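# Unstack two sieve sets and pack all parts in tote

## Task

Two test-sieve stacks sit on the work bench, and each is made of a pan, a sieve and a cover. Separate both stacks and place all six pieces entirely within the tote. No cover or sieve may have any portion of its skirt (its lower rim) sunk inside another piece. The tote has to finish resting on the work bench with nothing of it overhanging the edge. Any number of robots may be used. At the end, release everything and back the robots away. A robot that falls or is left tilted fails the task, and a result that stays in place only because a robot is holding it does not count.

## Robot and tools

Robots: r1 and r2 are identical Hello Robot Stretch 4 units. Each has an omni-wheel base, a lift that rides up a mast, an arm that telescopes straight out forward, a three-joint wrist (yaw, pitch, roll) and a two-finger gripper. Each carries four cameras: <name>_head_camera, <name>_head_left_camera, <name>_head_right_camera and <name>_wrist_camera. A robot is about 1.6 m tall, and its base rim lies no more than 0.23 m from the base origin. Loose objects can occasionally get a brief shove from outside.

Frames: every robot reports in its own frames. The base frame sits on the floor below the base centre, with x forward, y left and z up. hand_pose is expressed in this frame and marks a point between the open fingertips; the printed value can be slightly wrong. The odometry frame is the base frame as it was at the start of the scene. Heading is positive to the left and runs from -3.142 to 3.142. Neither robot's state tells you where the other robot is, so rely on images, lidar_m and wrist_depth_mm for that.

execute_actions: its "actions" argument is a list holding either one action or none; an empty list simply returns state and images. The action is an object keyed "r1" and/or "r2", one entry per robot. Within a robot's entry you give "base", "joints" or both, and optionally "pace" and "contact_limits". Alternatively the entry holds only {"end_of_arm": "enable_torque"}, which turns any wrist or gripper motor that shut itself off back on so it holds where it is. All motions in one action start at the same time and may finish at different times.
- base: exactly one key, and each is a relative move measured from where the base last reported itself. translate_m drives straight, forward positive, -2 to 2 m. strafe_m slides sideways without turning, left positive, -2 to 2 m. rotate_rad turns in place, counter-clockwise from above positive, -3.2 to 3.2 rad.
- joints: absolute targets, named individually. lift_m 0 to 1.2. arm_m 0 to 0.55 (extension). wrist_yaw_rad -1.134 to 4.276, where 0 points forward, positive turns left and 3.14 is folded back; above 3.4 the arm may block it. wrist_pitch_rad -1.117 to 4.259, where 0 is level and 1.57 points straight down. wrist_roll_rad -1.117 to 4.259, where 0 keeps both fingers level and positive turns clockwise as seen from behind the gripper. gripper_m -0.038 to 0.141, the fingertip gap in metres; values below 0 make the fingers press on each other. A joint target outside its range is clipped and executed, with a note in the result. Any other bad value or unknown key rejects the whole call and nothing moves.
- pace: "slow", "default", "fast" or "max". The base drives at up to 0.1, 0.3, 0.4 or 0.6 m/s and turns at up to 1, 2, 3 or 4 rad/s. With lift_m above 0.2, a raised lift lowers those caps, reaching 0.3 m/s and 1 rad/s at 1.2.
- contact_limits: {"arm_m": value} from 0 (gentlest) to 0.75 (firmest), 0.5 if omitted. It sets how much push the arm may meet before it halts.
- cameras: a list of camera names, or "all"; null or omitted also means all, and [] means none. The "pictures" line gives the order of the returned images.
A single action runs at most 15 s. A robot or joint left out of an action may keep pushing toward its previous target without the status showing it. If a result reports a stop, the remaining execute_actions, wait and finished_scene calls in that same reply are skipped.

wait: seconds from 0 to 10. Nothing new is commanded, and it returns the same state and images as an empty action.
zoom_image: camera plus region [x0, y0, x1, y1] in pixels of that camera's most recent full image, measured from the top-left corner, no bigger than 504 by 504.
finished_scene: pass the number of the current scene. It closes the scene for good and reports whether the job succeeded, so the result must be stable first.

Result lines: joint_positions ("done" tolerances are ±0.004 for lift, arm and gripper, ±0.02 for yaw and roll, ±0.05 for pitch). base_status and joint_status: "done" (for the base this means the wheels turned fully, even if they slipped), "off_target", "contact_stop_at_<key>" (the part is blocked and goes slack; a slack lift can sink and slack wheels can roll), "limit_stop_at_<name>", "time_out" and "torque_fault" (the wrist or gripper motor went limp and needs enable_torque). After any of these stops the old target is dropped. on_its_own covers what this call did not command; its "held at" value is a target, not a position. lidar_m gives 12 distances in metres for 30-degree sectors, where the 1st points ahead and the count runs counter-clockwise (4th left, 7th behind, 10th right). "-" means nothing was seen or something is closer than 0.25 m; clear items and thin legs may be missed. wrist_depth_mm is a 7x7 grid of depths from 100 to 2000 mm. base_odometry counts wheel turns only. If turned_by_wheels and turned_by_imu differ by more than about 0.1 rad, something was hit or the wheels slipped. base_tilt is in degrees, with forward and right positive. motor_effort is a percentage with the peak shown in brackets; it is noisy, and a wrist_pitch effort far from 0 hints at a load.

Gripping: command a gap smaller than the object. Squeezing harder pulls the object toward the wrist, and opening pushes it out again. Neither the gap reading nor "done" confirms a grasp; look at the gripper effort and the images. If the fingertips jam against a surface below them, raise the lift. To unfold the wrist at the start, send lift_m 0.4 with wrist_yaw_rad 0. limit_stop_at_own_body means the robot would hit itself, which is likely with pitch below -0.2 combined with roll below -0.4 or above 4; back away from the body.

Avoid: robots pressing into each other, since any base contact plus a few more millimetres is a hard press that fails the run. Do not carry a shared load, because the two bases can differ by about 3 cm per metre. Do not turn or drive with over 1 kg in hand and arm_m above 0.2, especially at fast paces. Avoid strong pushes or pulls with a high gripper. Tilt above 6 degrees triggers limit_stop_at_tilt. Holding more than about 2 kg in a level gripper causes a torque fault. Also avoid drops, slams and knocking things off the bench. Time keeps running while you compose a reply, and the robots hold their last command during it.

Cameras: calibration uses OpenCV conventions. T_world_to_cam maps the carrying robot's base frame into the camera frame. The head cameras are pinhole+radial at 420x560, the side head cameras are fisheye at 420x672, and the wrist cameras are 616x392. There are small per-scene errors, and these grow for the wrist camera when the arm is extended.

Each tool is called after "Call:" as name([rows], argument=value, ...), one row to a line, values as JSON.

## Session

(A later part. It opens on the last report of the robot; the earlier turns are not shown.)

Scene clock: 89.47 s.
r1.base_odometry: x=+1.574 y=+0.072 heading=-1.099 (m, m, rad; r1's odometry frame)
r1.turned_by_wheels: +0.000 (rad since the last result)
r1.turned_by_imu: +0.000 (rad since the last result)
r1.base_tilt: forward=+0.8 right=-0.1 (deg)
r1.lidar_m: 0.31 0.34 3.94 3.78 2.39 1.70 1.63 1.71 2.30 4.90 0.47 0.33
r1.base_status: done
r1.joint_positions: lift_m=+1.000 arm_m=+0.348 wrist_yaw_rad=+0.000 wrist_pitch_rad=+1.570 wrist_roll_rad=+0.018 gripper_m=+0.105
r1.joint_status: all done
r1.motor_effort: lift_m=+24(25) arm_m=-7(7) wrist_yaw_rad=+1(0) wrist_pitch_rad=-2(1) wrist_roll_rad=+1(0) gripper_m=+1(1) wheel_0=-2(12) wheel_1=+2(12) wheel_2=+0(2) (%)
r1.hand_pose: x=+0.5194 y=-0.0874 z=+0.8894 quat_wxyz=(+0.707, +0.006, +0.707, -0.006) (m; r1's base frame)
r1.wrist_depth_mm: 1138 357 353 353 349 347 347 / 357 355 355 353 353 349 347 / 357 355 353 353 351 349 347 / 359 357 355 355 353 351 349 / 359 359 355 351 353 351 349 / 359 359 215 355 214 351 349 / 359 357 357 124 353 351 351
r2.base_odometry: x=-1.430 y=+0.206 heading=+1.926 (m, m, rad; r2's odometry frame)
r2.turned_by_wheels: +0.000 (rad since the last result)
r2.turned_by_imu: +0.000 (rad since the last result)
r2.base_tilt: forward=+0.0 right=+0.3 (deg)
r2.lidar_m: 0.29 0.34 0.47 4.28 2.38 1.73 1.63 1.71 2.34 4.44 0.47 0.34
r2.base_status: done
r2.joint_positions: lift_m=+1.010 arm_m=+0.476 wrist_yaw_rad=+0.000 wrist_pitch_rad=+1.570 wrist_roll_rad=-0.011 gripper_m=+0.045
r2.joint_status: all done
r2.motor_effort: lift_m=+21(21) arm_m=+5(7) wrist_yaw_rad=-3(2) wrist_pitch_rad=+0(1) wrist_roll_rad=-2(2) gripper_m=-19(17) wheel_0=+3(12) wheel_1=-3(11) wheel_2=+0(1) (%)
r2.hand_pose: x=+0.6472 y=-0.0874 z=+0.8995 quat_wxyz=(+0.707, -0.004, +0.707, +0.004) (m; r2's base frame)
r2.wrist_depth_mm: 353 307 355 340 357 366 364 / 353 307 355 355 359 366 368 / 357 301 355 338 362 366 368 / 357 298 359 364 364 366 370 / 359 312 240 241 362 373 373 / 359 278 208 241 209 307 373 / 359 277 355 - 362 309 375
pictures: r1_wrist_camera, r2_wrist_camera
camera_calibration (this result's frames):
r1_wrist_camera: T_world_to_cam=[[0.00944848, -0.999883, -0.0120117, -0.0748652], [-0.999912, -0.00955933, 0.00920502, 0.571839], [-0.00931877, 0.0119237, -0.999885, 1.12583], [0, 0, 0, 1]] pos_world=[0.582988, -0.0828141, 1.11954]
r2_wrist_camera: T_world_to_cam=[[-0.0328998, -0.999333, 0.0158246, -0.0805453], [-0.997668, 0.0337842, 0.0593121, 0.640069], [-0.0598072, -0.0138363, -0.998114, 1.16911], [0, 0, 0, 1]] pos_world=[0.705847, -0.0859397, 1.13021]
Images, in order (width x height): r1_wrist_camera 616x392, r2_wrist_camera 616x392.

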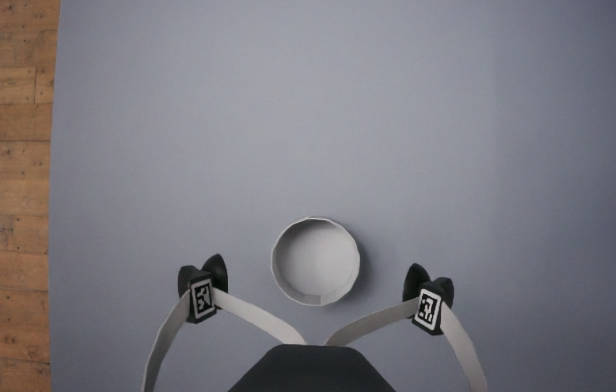

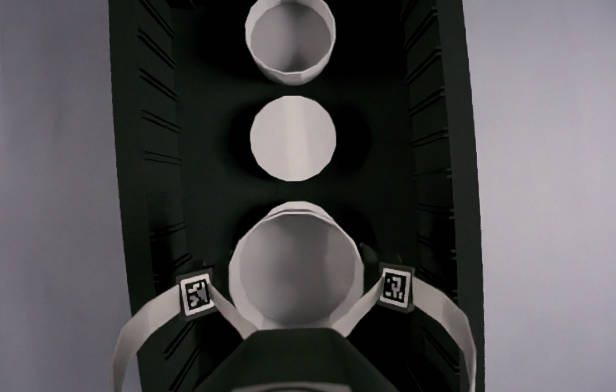

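Call:
execute_actions([
  {"r1":{"joints":{"lift_m":0.895}},"r2":{"joints":{"lift_m":0.92}}},
], cameras=[])

Call:
execute_actions([
  {"r1":{"joints":{"gripper_m":0.045}},"r2":{"joints":{"gripper_m":0.095}}},
], cameras=[])

Call:
execute_actions([
  {"r1":{"joints":{"lift_m":1.01}},"r2":{"joints":{"lift_m":1.01}}},
], cameras=["r2_wrist_camera"])

Call:
execute_actions([
  {"r1":{"base":{"strafe_m":-0.482},"joints":{"arm_m":0.522}},"r2":{"base":{"translate_m":-0.4},"joints":{"arm_m":0.0}}},
], cameras=["r1_wrist_camera"])

Call:
execute_actions([
  {"r1":{"joints":{"lift_m":0.922}}},
], cameras=[])

Call:
execute_actions([
  {"r1":{"joints":{"gripper_m":0.095}}},
], cameras=[])

Call:
execute_actions([
  {"r1":{"joints":{"lift_m":1.03},"pace":"fast"}},
], cameras=["r1_wrist_camera"])

Call:
execute_actions([
  {"r1":{"base":{"translate_m":-0.3},"joints":{"arm_m":0.0},"pace":"fast"}},
], cameras=["r1_head_camera","r2_head_camera"])

Call:
zoom_image(camera="r1_head_camera", region=[130, 220, 350, 400])

Scene clock: 93.17 s.
r1.base_odometry: x=+1.574 y=+0.072 heading=-1.099 (m, m, rad; r1's odometry frame)
r1.turned_by_wheels: +0.000 (rad since the last result)
r1.turned_by_imu: +0.001 (rad since the last result)
r1.base_tilt: forward=+0.7 right=-0.1 (deg)
r1.lidar_m: 0.29 0.32 3.96 3.79 2.41 1.68 1.63 1.69 2.29 4.93 0.48 0.33
r1.base_status: not commanded
r1.joint_positions: lift_m=+0.895 arm_m=+0.348 wrist_yaw_rad=+0.000 wrist_pitch_rad=+1.570 wrist_roll_rad=+0.018 gripper_m=+0.105
r1.joint_status: all done
r1.motor_effort: lift_m=+17(23) arm_m=-7(7) wrist_yaw_rad=-1(1) wrist_pitch_rad=-1(1) wrist_roll_rad=-2(0) gripper_m=+0(1) wheel_0=-2(2) wheel_1=+2(2) wheel_2=+0(0) (%)
r1.hand_pose: x=+0.5194 y=-0.0874 z=+0.7850 quat_wxyz=(+0.707, +0.006, +0.707, -0.006) (m; r1's base frame)
r1.wrist_depth_mm: 251 250 249 247 247 245 243 / 251 251 249 248 247 245 245 / 252 251 249 249 247 245 245 / 252 251 250 248 247 246 245 / 253 252 250 247 248 246 247 / 253 252 215 247 214 247 246 / 253 253 251 124 248 247 246
r2.base_odometry: x=-1.430 y=+0.206 heading=+1.926 (m, m, rad; r2's odometry frame)
r2.turned_by_wheels: +0.000 (rad since the last result)
r2.turned_by_imu: -0.001 (rad since the last result)
r2.base_tilt: forward=-0.1 right=+0.3 (deg)
r2.lidar_m: 0.30 0.34 0.49 4.29 2.40 1.73 1.64 1.69 2.33 4.44 0.46 0.32
r2.base_status: not commanded
r2.joint_positions: lift_m=+0.920 arm_m=+0.476 wrist_yaw_rad=+0.000 wrist_pitch_rad=+1.570 wrist_roll_rad=-0.011 gripper_m=+0.045
r2.joint_status: all done
r2.motor_effort: lift_m=+16(20) arm_m=+5(5) wrist_yaw_rad=-3(3) wrist_pitch_rad=+0(0) wrist_roll_rad=-2(2) gripper_m=-18(19) wheel_0=+3(3) wheel_1=-2(2) wheel_2=+0(0) (%)
r2.hand_pose: x=+0.6472 y=-0.0874 z=+0.8099 quat_wxyz=(+0.707, -0.004, +0.707, +0.004) (m; r2's base frame)
r2.wrist_depth_mm: 180 257 266 250 270 211 274 / 180 255 268 247 271 217 187 / 181 254 270 248 272 224 187 / 181 248 267 271 272 229 188 / 183 238 241 241 274 234 190 / 183 195 208 242 209 220 190 / 228 198 272 - 277 220 -
pictures: none
No camera images: the call's "cameras" was empty. Leave "cameras" out to get every camera's image.

Scene clock: 94.60 s.
r1.base_odometry: x=+1.574 y=+0.072 heading=-1.099 (m, m, rad; r1's odometry frame)
r1.turned_by_wheels: +0.000 (rad since the last result)
r1.turned_by_imu: +0.000 (rad since the last result)
r1.base_tilt: forward=+0.8 right=-0.1 (deg)
r1.lidar_m: 0.30 0.31 3.96 3.78 2.40 1.71 1.63 1.70 2.33 4.92 0.48 0.32
r1.base_status: not commanded
r1.joint_positions: lift_m=+0.895 arm_m=+0.348 wrist_yaw_rad=+0.000 wrist_pitch_rad=+1.570 wrist_roll_rad=+0.018 gripper_m=+0.045
r1.joint_status: all done
r1.motor_effort: lift_m=+17(17) arm_m=-7(7) wrist_yaw_rad=+0(0) wrist_pitch_rad=-1(0) wrist_roll_rad=+0(0) gripper_m=-13(14) wheel_0=-2(2) wheel_1=+1(2) wheel_2=+0(0) (%)
r1.hand_pose: x=+0.5194 y=-0.0874 z=+0.7850 quat_wxyz=(+0.707, +0.006, +0.707, -0.006) (m; r1's base frame)
r1.wrist_depth_mm: 252 249 248 247 246 245 243 / 251 251 248 247 246 245 244 / 251 251 249 248 247 245 245 / 251 251 249 248 247 247 245 / 252 252 250 241 247 246 245 / 253 251 197 241 196 246 245 / 254 253 251 122 247 247 246
r2.base_odometry: x=-1.430 y=+0.206 heading=+1.926 (m, m, rad; r2's odometry frame)
r2.turned_by_wheels: +0.000 (rad since the last result)
r2.turned_by_imu: +0.000 (rad since the last result)
r2.base_tilt: forward=+0.0 right=+0.1 (deg)
r2.lidar_m: 0.31 0.34 0.48 4.28 2.36 1.72 1.66 1.72 2.35 4.45 0.47 0.34
r2.base_status: not commanded
r2.joint_positions: lift_m=+0.920 arm_m=+0.476 wrist_yaw_rad=+0.000 wrist_pitch_rad=+1.570 wrist_roll_rad=-0.011 gripper_m=+0.095
r2.joint_status: all done
r2.motor_effort: lift_m=+16(16) arm_m=+5(5) wrist_yaw_rad=-3(3) wrist_pitch_rad=+0(1) wrist_roll_rad=-2(2) gripper_m=+1(18) wheel_0=+3(3) wheel_1=-2(2) wheel_2=+0(0) (%)
r2.hand_pose: x=+0.6472 y=-0.0874 z=+0.8099 quat_wxyz=(+0.707, -0.004, +0.707, +0.004) (m; r2's base frame)
r2.wrist_depth_mm: 179 260 266 249 271 210 277 / 180 256 267 248 270 217 187 / 181 253 268 250 272 224 188 / 182 248 270 273 274 229 189 / 183 235 248 249 274 233 190 / 183 204 248 248 276 229 191 / 229 204 273 - 277 218 -
pictures: none
No camera images: the call's "cameras" was empty. Leave "cameras" out to get every camera's image.

Scene clock: 96.13 s.
r1.base_odometry: x=+1.574 y=+0.072 heading=-1.099 (m, m, rad; r1's odometry frame)
r1.turned_by_wheels: +0.000 (rad since the last result)
r1.turned_by_imu: +0.000 (rad since the last result)
r1.base_tilt: forward=+0.7 right=-0.1 (deg)
r1.lidar_m: 0.30 0.33 3.94 3.77 2.38 1.70 1.62 1.68 2.34 4.91 0.48 0.33
r1.base_status: not commanded
r1.joint_positions: lift_m=+1.010 arm_m=+0.348 wrist_yaw_rad=+0.000 wrist_pitch_rad=+1.570 wrist_roll_rad=+0.018 gripper_m=+0.045
r1.joint_status: all done
r1.motor_effort: lift_m=+25(27) arm_m=-7(7) wrist_yaw_rad=-1(0) wrist_pitch_rad=-1(2) wrist_roll_rad=-2(1) gripper_m=-11(11) wheel_0=-2(2) wheel_1=+1(2) wheel_2=+0(0) (%)
r1.hand_pose: x=+0.5193 y=-0.0874 z=+0.8994 quat_wxyz=(+0.707, +0.006, +0.707, -0.006) (m; r1's base frame)
r1.wrist_depth_mm: 1160 368 364 362 359 357 357 / 1160 368 364 362 362 359 357 / 1160 368 364 364 362 359 357 / 370 368 368 364 362 359 357 / 370 368 366 240 364 362 357 / 370 370 197 241 196 362 357 / 373 370 366 122 362 362 359
r2.base_odometry: x=-1.430 y=+0.206 heading=+1.926 (m, m, rad; r2's odometry frame)
r2.turned_by_wheels: +0.000 (rad since the last result)
r2.turned_by_imu: +0.000 (rad since the last result)
r2.base_tilt: forward=-0.1 right=+0.3 (deg)
r2.lidar_m: 0.32 0.33 0.46 4.29 2.35 1.73 1.63 1.72 2.33 4.45 0.46 0.32
r2.base_status: not commanded
r2.joint_positions: lift_m=+1.010 arm_m=+0.476 wrist_yaw_rad=+0.000 wrist_pitch_rad=+1.570 wrist_roll_rad=-0.011 gripper_m=+0.095
r2.joint_status: all done
r2.motor_effort: lift_m=+21(22) arm_m=+5(5) wrist_yaw_rad=-3(3) wrist_pitch_rad=-1(0) wrist_roll_rad=-1(2) gripper_m=+0(1) wheel_0=+3(3) wheel_1=-2(2) wheel_2=+0(0) (%)
r2.hand_pose: x=+0.6472 y=-0.0874 z=+0.8995 quat_wxyz=(+0.707, -0.004, +0.707, +0.004) (m; r2's base frame)
r2.wrist_depth_mm: 353 307 353 340 357 364 368 / 357 307 355 357 359 366 368 / 357 304 357 338 359 368 370 / 355 300 359 362 364 370 370 / 359 306 359 342 366 370 373 / 359 293 353 336 340 307 373 / 364 289 351 - 362 304 375
pictures: r2_wrist_camera
camera_calibration (this result's frames):
r2_wrist_camera: T_world_to_cam=[[-0.0329407, -0.999332, 0.0158289, -0.0805241], [-0.997658, 0.033827, 0.0594412, 0.639919], [-0.0599369, -0.0138338, -0.998106, 1.16922], [0, 0, 0, 1]] pos_world=[0.705848, -0.0859422, 1.13024]
Images, in order (width x height): r2_wrist_camera 616x392.

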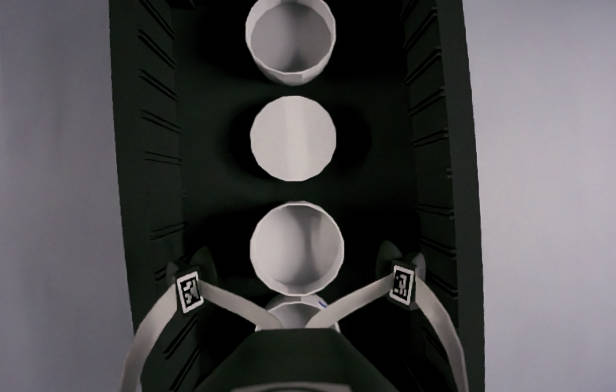

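Scene clock: 99.07 s.
r1.base_odometry: x=+1.145 y=-0.147 heading=-1.099 (m, m, rad; r1's odometry frame)
r1.turned_by_wheels: +0.000 (rad since the last result)
r1.turned_by_imu: +0.001 (rad since the last result)
r1.base_tilt: forward=+0.7 right=-0.1 (deg)
r1.lidar_m: 0.30 0.34 0.46 4.25 2.33 1.73 1.62 1.69 2.31 4.43 0.49 0.32
r1.base_status: done
r1.joint_positions: lift_m=+1.010 arm_m=+0.521 wrist_yaw_rad=+0.000 wrist_pitch_rad=+1.570 wrist_roll_rad=+0.018 gripper_m=+0.045
r1.joint_status: all done
r1.motor_effort: lift_m=+25(25) arm_m=+7(6) wrist_yaw_rad=-1(0) wrist_pitch_rad=-2(1) wrist_roll_rad=+1(1) gripper_m=-15(12) wheel_0=+3(13) wheel_1=-3(10) wheel_2=+0(1) (%)
r1.hand_pose: x=+0.6919 y=-0.0874 z=+0.8994 quat_wxyz=(+0.707, +0.006, +0.707, -0.006) (m; r1's base frame)
r1.wrist_depth_mm: 368 366 357 340 349 304 355 / 368 366 362 342 357 307 357 / 368 366 362 338 357 309 355 / 368 368 359 362 357 309 357 / 370 366 359 241 359 307 357 / 370 368 196 242 196 301 357 / 370 368 364 122 359 296 359
r2.base_odometry: x=-1.291 y=-0.169 heading=+1.926 (m, m, rad; r2's odometry frame)
r2.turned_by_wheels: -0.001 (rad since the last result)
r2.turned_by_imu: -0.002 (rad since the last result)
r2.base_tilt: forward=-0.1 right=+0.3 (deg)
r2.lidar_m: 0.70 0.74 4.46 4.27 1.78 1.31 1.24 1.28 1.78 4.45 1.03 0.76
r2.base_status: done
r2.joint_positions: lift_m=+1.010 arm_m=+0.001 wrist_yaw_rad=+0.000 wrist_pitch_rad=+1.570 wrist_roll_rad=-0.011 gripper_m=+0.095
r2.joint_status: all done
r2.motor_effort: lift_m=+20(21) arm_m=-5(7) wrist_yaw_rad=-3(4) wrist_pitch_rad=-1(1) wrist_roll_rad=-2(2) gripper_m=+0(1) wheel_0=-5(9) wheel_1=-2(8) wheel_2=+0(11) (%)
r2.hand_pose: x=+0.1724 y=-0.0874 z=+0.8996 quat_wxyz=(+0.707, -0.004, +0.707, +0.004) (m; r2's base frame)
r2.wrist_depth_mm: 1098 1118 1138 1138 1160 1160 1138 / 1118 1118 1098 1138 1138 1160 1160 / 1098 1138 1118 1118 1138 1138 1182 / 1118 1138 1118 1138 1138 1160 1138 / 1118 1138 904 917 1160 1182 1138 / 1138 1138 917 931 1160 1182 1182 / 1138 1118 1138 - 1138 1182 1160
pictures: r1_wrist_camera
camera_calibration (this result's frames):
r1_wrist_camera: T_world_to_cam=[[0.00960451, -0.999882, -0.0120094, -0.0764858], [-0.999913, -0.00971246, 0.00896293, 0.744481], [-0.00907851, 0.0119223, -0.999888, 1.13722], [0, 0, 0, 1]] pos_world=[0.755475, -0.0828043, 1.1295]
Images, in order (width x height): r1_wrist_camera 616x392.

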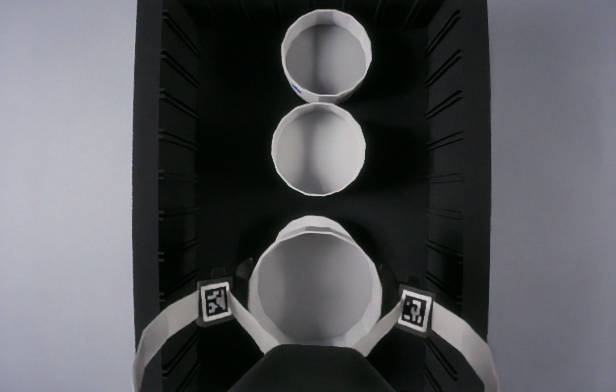

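Scene clock: 100.43 s.
r1.base_odometry: x=+1.145 y=-0.147 heading=-1.099 (m, m, rad; r1's odometry frame)
r1.turned_by_wheels: +0.000 (rad since the last result)
r1.turned_by_imu: +0.000 (rad since the last result)
r1.base_tilt: forward=+0.7 right=-0.1 (deg)
r1.lidar_m: 0.31 0.35 0.47 4.25 2.34 1.71 1.58 1.70 2.30 4.45 0.47 0.34
r1.base_status: not commanded
r1.joint_positions: lift_m=+0.922 arm_m=+0.521 wrist_yaw_rad=+0.000 wrist_pitch_rad=+1.570 wrist_roll_rad=+0.018 gripper_m=+0.045
r1.joint_status: all done
r1.motor_effort: lift_m=+18(23) arm_m=+7(7) wrist_yaw_rad=-1(1) wrist_pitch_rad=-2(0) wrist_roll_rad=-1(1) gripper_m=-9(14) wheel_0=+3(3) wheel_1=-3(3) wheel_2=+0(0) (%)
r1.hand_pose: x=+0.6919 y=-0.0874 z=+0.8120 quat_wxyz=(+0.707, +0.006, +0.707, -0.006) (m; r1's base frame)
r1.wrist_depth_mm: 278 226 273 253 268 233 - / 189 232 272 247 271 235 182 / 188 234 273 248 271 237 182 / 189 234 274 271 271 237 183 / 189 235 274 241 271 237 183 / 279 214 197 242 196 218 183 / 281 215 274 122 272 197 -
r2.base_odometry: x=-1.291 y=-0.169 heading=+1.926 (m, m, rad; r2's odometry frame)
r2.turned_by_wheels: +0.000 (rad since the last result)
r2.turned_by_imu: +0.000 (rad since the last result)
r2.base_tilt: forward=-0.1 right=+0.2 (deg)
r2.lidar_m: 0.71 0.75 4.44 4.28 1.81 1.31 1.24 1.30 1.80 4.45 1.05 0.74
r2.base_status: not commanded
r2.joint_positions: lift_m=+1.010 arm_m=+0.001 wrist_yaw_rad=+0.000 wrist_pitch_rad=+1.570 wrist_roll_rad=-0.011 gripper_m=+0.095
r2.joint_status: not commanded
r2.motor_effort: lift_m=+20(20) arm_m=-5(5) wrist_yaw_rad=-2(3) wrist_pitch_rad=-1(1) wrist_roll_rad=-2(2) gripper_m=-1(1) wheel_0=-5(5) wheel_1=-2(2) wheel_2=+0(0) (%)
r2.hand_pose: x=+0.1724 y=-0.0874 z=+0.8996 quat_wxyz=(+0.707, -0.004, +0.707, +0.004) (m; r2's base frame)
r2.wrist_depth_mm: 1098 1118 1098 1118 1138 1138 1138 / 1118 1098 1138 1118 1138 1138 1160 / 1098 1118 1138 1138 1138 1160 1118 / 1138 1138 1118 1138 1138 1160 1182 / 1078 1118 917 891 1138 1160 1160 / 1118 1118 917 931 1138 1138 1160 / 1138 1138 1160 - 1138 1182 1160
pictures: none
No camera images: the call's "cameras" was empty. Leave "cameras" out to get every camera's image.

Scene clock: 101.77 s.
r1.base_odometry: x=+1.145 y=-0.147 heading=-1.099 (m, m, rad; r1's odometry frame)
r1.turned_by_wheels: +0.000 (rad since the last result)
r1.turned_by_imu: +0.000 (rad since the last result)
r1.base_tilt: forward=+0.7 right=-0.1 (deg)
r1.lidar_m: 0.32 0.35 0.48 4.24 2.35 1.73 1.62 1.68 2.32 4.42 0.49 0.33
r1.base_status: not commanded
r1.joint_positions: lift_m=+0.922 arm_m=+0.521 wrist_yaw_rad=+0.000 wrist_pitch_rad=+1.570 wrist_roll_rad=+0.018 gripper_m=+0.095
r1.joint_status: all done
r1.motor_effort: lift_m=+18(18) arm_m=+7(7) wrist_yaw_rad=+0(1) wrist_pitch_rad=-2(0) wrist_roll_rad=+1(1) gripper_m=-1(11) wheel_0=+3(3) wheel_1=-3(3) wheel_2=+0(0) (%)
r1.hand_pose: x=+0.6918 y=-0.0874 z=+0.8120 quat_wxyz=(+0.707, +0.006, +0.707, -0.006) (m; r1's base frame)
r1.wrist_depth_mm: 279 225 273 253 270 233 - / 278 232 273 248 270 235 183 / 189 234 273 249 271 237 183 / 189 236 274 272 271 238 184 / 190 235 274 249 272 236 183 / 279 231 202 249 200 218 184 / 281 204 276 124 272 200 -
r2.base_odometry: x=-1.291 y=-0.169 heading=+1.926 (m, m, rad; r2's odometry frame)
r2.turned_by_wheels: +0.000 (rad since the last result)
r2.turned_by_imu: +0.000 (rad since the last result)
r2.base_tilt: forward=-0.1 right=+0.2 (deg)
r2.lidar_m: 0.71 0.75 4.46 4.28 1.80 1.30 1.23 1.30 1.77 4.45 1.06 0.75
r2.base_status: not commanded
r2.joint_positions: lift_m=+1.010 arm_m=+0.001 wrist_yaw_rad=+0.000 wrist_pitch_rad=+1.570 wrist_roll_rad=-0.011 gripper_m=+0.095
r2.joint_status: not commanded
r2.motor_effort: lift_m=+20(20) arm_m=-5(5) wrist_yaw_rad=-2(2) wrist_pitch_rad=-1(0) wrist_roll_rad=-2(2) gripper_m=+1(3) wheel_0=-5(5) wheel_1=-2(2) wheel_2=+0(0) (%)
r2.hand_pose: x=+0.1724 y=-0.0874 z=+0.8996 quat_wxyz=(+0.707, -0.004, +0.707, +0.004) (m; r2's base frame)
r2.wrist_depth_mm: 1098 1118 1118 1118 1118 1138 1138 / 1098 1118 1118 1118 1160 1118 1138 / 1078 1118 1098 1118 1160 1138 1160 / 1118 1118 1118 1160 1138 1182 1160 / 1138 1138 917 931 1138 1182 1138 / 1098 1118 931 917 1160 1182 1160 / 1118 1138 1160 - 1160 1160 1182
pictures: none
No camera images: the call's "cameras" was empty. Leave "cameras" out to get every camera's image.

Scene clock: 102.97 s.
r1.base_odometry: x=+1.145 y=-0.147 heading=-1.099 (m, m, rad; r1's odometry frame)
r1.turned_by_wheels: +0.000 (rad since the last result)
r1.turned_by_imu: +0.000 (rad since the last result)
r1.base_tilt: forward=+0.7 right=-0.1 (deg)
r1.lidar_m: 0.30 0.34 0.47 4.27 2.37 1.72 1.63 1.70 2.31 4.43 0.47 0.32
r1.base_status: not commanded
r1.joint_positions: lift_m=+1.030 arm_m=+0.521 wrist_yaw_rad=+0.000 wrist_pitch_rad=+1.570 wrist_roll_rad=+0.018 gripper_m=+0.095
r1.joint_status: all done
r1.motor_effort: lift_m=+24(26) arm_m=+7(7) wrist_yaw_rad=-1(2) wrist_pitch_rad=+0(1) wrist_roll_rad=-1(1) gripper_m=-2(0) wheel_0=+3(4) wheel_1=-3(3) wheel_2=+0(0) (%)
r1.hand_pose: x=+0.6918 y=-0.0874 z=+0.9195 quat_wxyz=(+0.707, +0.006, +0.707, -0.006) (m; r1's base frame)
r1.wrist_depth_mm: 389 384 364 362 362 377 373 / 389 387 382 362 377 377 377 / 389 387 382 355 379 377 377 / 392 389 384 382 379 379 375 / 392 387 382 357 379 379 379 / 392 387 202 364 200 377 377 / 394 389 384 124 379 379 379
r2.base_odometry: x=-1.291 y=-0.169 heading=+1.926 (m, m, rad; r2's odometry frame)
r2.turned_by_wheels: +0.000 (rad since the last result)
r2.turned_by_imu: +0.000 (rad since the last result)
r2.base_tilt: forward=-0.1 right=+0.2 (deg)
r2.lidar_m: 0.70 0.73 4.46 4.28 1.81 1.29 1.23 1.28 1.78 4.42 1.04 0.72
r2.base_status: not commanded
r2.joint_positions: lift_m=+1.010 arm_m=+0.001 wrist_yaw_rad=+0.000 wrist_pitch_rad=+1.570 wrist_roll_rad=-0.011 gripper_m=+0.095
r2.joint_status: not commanded
r2.motor_effort: lift_m=+20(20) arm_m=-5(5) wrist_yaw_rad=-2(2) wrist_pitch_rad=+0(0) wrist_roll_rad=-2(2) gripper_m=+0(2) wheel_0=-5(5) wheel_1=-2(2) wheel_2=+0(0) (%)
r2.hand_pose: x=+0.1724 y=-0.0874 z=+0.8996 quat_wxyz=(+0.707, -0.004, +0.707, +0.004) (m; r2's base frame)
r2.wrist_depth_mm: 1098 1098 1118 1160 1138 1160 1138 / 1098 1098 1160 1138 1138 1160 1160 / 1118 1138 1160 1118 1160 1138 1160 / 1118 1118 1118 1118 1160 1182 1160 / 1118 1160 931 917 1138 1160 1160 / 1138 1118 931 917 1160 1138 1182 / 1160 1138 1160 - 1182 1160 1160
pictures: r1_wrist_camera
camera_calibration (this result's frames):
r1_wrist_camera: T_world_to_cam=[[0.00960112, -0.999882, -0.0120119, -0.0762392], [-0.99991, -0.0097122, 0.00922373, 0.743994], [-0.00933931, 0.0119223, -0.999885, 1.15749], [0, 0, 0, 1]] pos_world=[0.755469, -0.0828044, 1.14958]
Images, in order (width x height): r1_wrist_camera 616x392.

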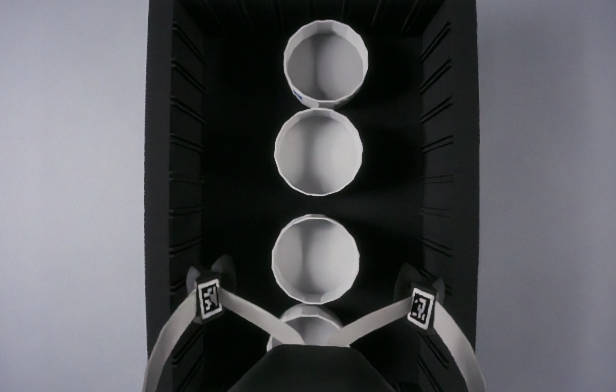

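Scene clock: 105.27 s.
r1.base_odometry: x=+1.009 y=+0.121 heading=-1.100 (m, m, rad; r1's odometry frame)
r1.turned_by_wheels: -0.001 (rad since the last result)
r1.turned_by_imu: +0.000 (rad since the last result)
r1.base_tilt: forward=+0.7 right=-0.1 (deg)
r1.lidar_m: 0.59 0.65 0.88 4.25 1.95 1.41 1.32 1.40 1.88 4.44 0.92 0.65
r1.base_status: done
r1.joint_positions: lift_m=+1.030 arm_m=+0.001 wrist_yaw_rad=+0.000 wrist_pitch_rad=+1.570 wrist_roll_rad=+0.018 gripper_m=+0.095
r1.joint_status: all done
r1.motor_effort: lift_m=+24(24) arm_m=-7(7) wrist_yaw_rad=+0(1) wrist_pitch_rad=+0(1) wrist_roll_rad=+0(1) gripper_m=-1(2) wheel_0=-4(8) wheel_1=-3(8) wheel_2=+0(15) (%)
r1.hand_pose: x=+0.1722 y=-0.0874 z=+0.9195 quat_wxyz=(+0.707, +0.006, +0.707, -0.006) (m; r1's base frame)
r1.wrist_depth_mm: 1182 1182 1160 1160 1160 1138 1138 / 1160 1160 1182 1160 1160 1160 1138 / 1182 1182 1160 1182 1160 1160 1160 / 1182 1160 1160 1160 1160 1160 1138 / 1182 1205 960 946 1138 1138 1138 / 1182 1182 202 946 200 1160 1138 / 1205 1182 1182 124 1160 1160 1138
r2.base_odometry: x=-1.291 y=-0.169 heading=+1.926 (m, m, rad; r2's odometry frame)
r2.turned_by_wheels: +0.000 (rad since the last result)
r2.turned_by_imu: -0.001 (rad since the last result)
r2.base_tilt: forward=+0.0 right=+0.3 (deg)
r2.lidar_m: 0.71 0.71 4.46 4.26 1.78 1.32 1.25 1.30 1.78 4.45 1.08 0.77
r2.base_status: not commanded
r2.joint_positions: lift_m=+1.010 arm_m=+0.001 wrist_yaw_rad=+0.000 wrist_pitch_rad=+1.570 wrist_roll_rad=-0.011 gripper_m=+0.095
r2.joint_status: not commanded
r2.motor_effort: lift_m=+20(20) arm_m=-5(5) wrist_yaw_rad=-3(2) wrist_pitch_rad=-1(1) wrist_roll_rad=-2(2) gripper_m=-5(1) wheel_0=-5(5) wheel_1=-2(2) wheel_2=+0(0) (%)
r2.hand_pose: x=+0.1724 y=-0.0874 z=+0.8996 quat_wxyz=(+0.707, -0.004, +0.707, +0.004) (m; r2's base frame)
r2.wrist_depth_mm: 1098 1078 1138 1138 1138 1138 1138 / 1078 1118 1118 1118 1138 1160 1182 / 1118 1138 1138 1138 1138 1138 1138 / 1138 1138 1160 1138 1118 1138 1160 / 1118 1118 904 917 1160 1138 1160 / 1138 1118 917 946 1160 1182 1160 / 1118 1138 1138 - 1182 1160 1160
pictures: r1_head_camera, r2_head_camera
Images, in order (width x height): r1_head_camera 420x560, r2_head_camera 420x560.

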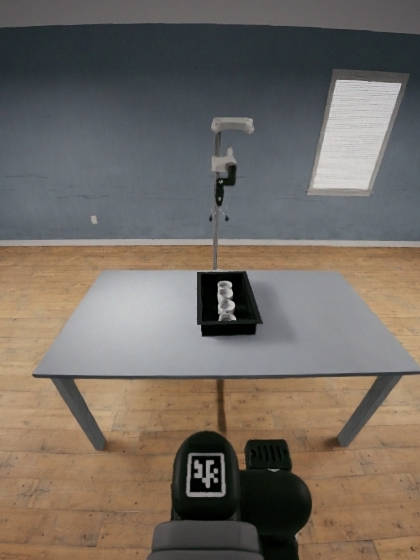

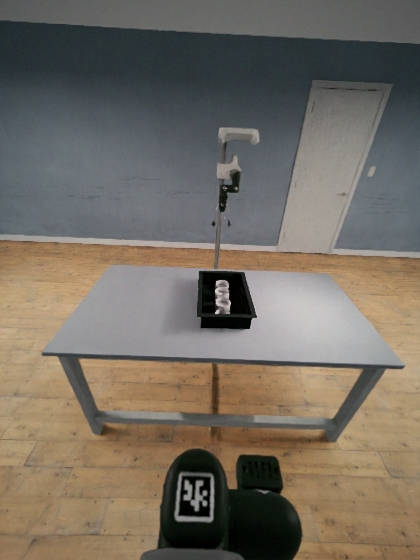

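Region (130, 220, 350, 400) of r1_head_camera's 420x560 image, scaled by 2.291, with more detail than that image has; it fills the top 412 rows of this view, and the rest is white.

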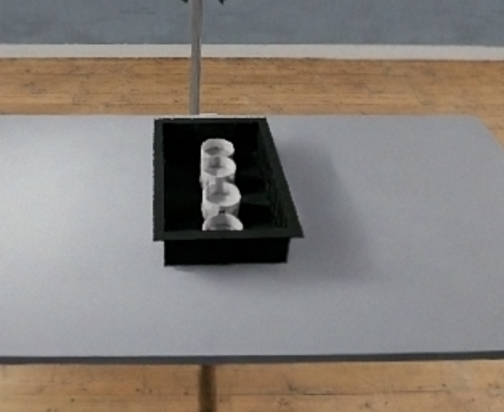

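Call:
finished_scene(scene=1)

The scene is finished: the task was done.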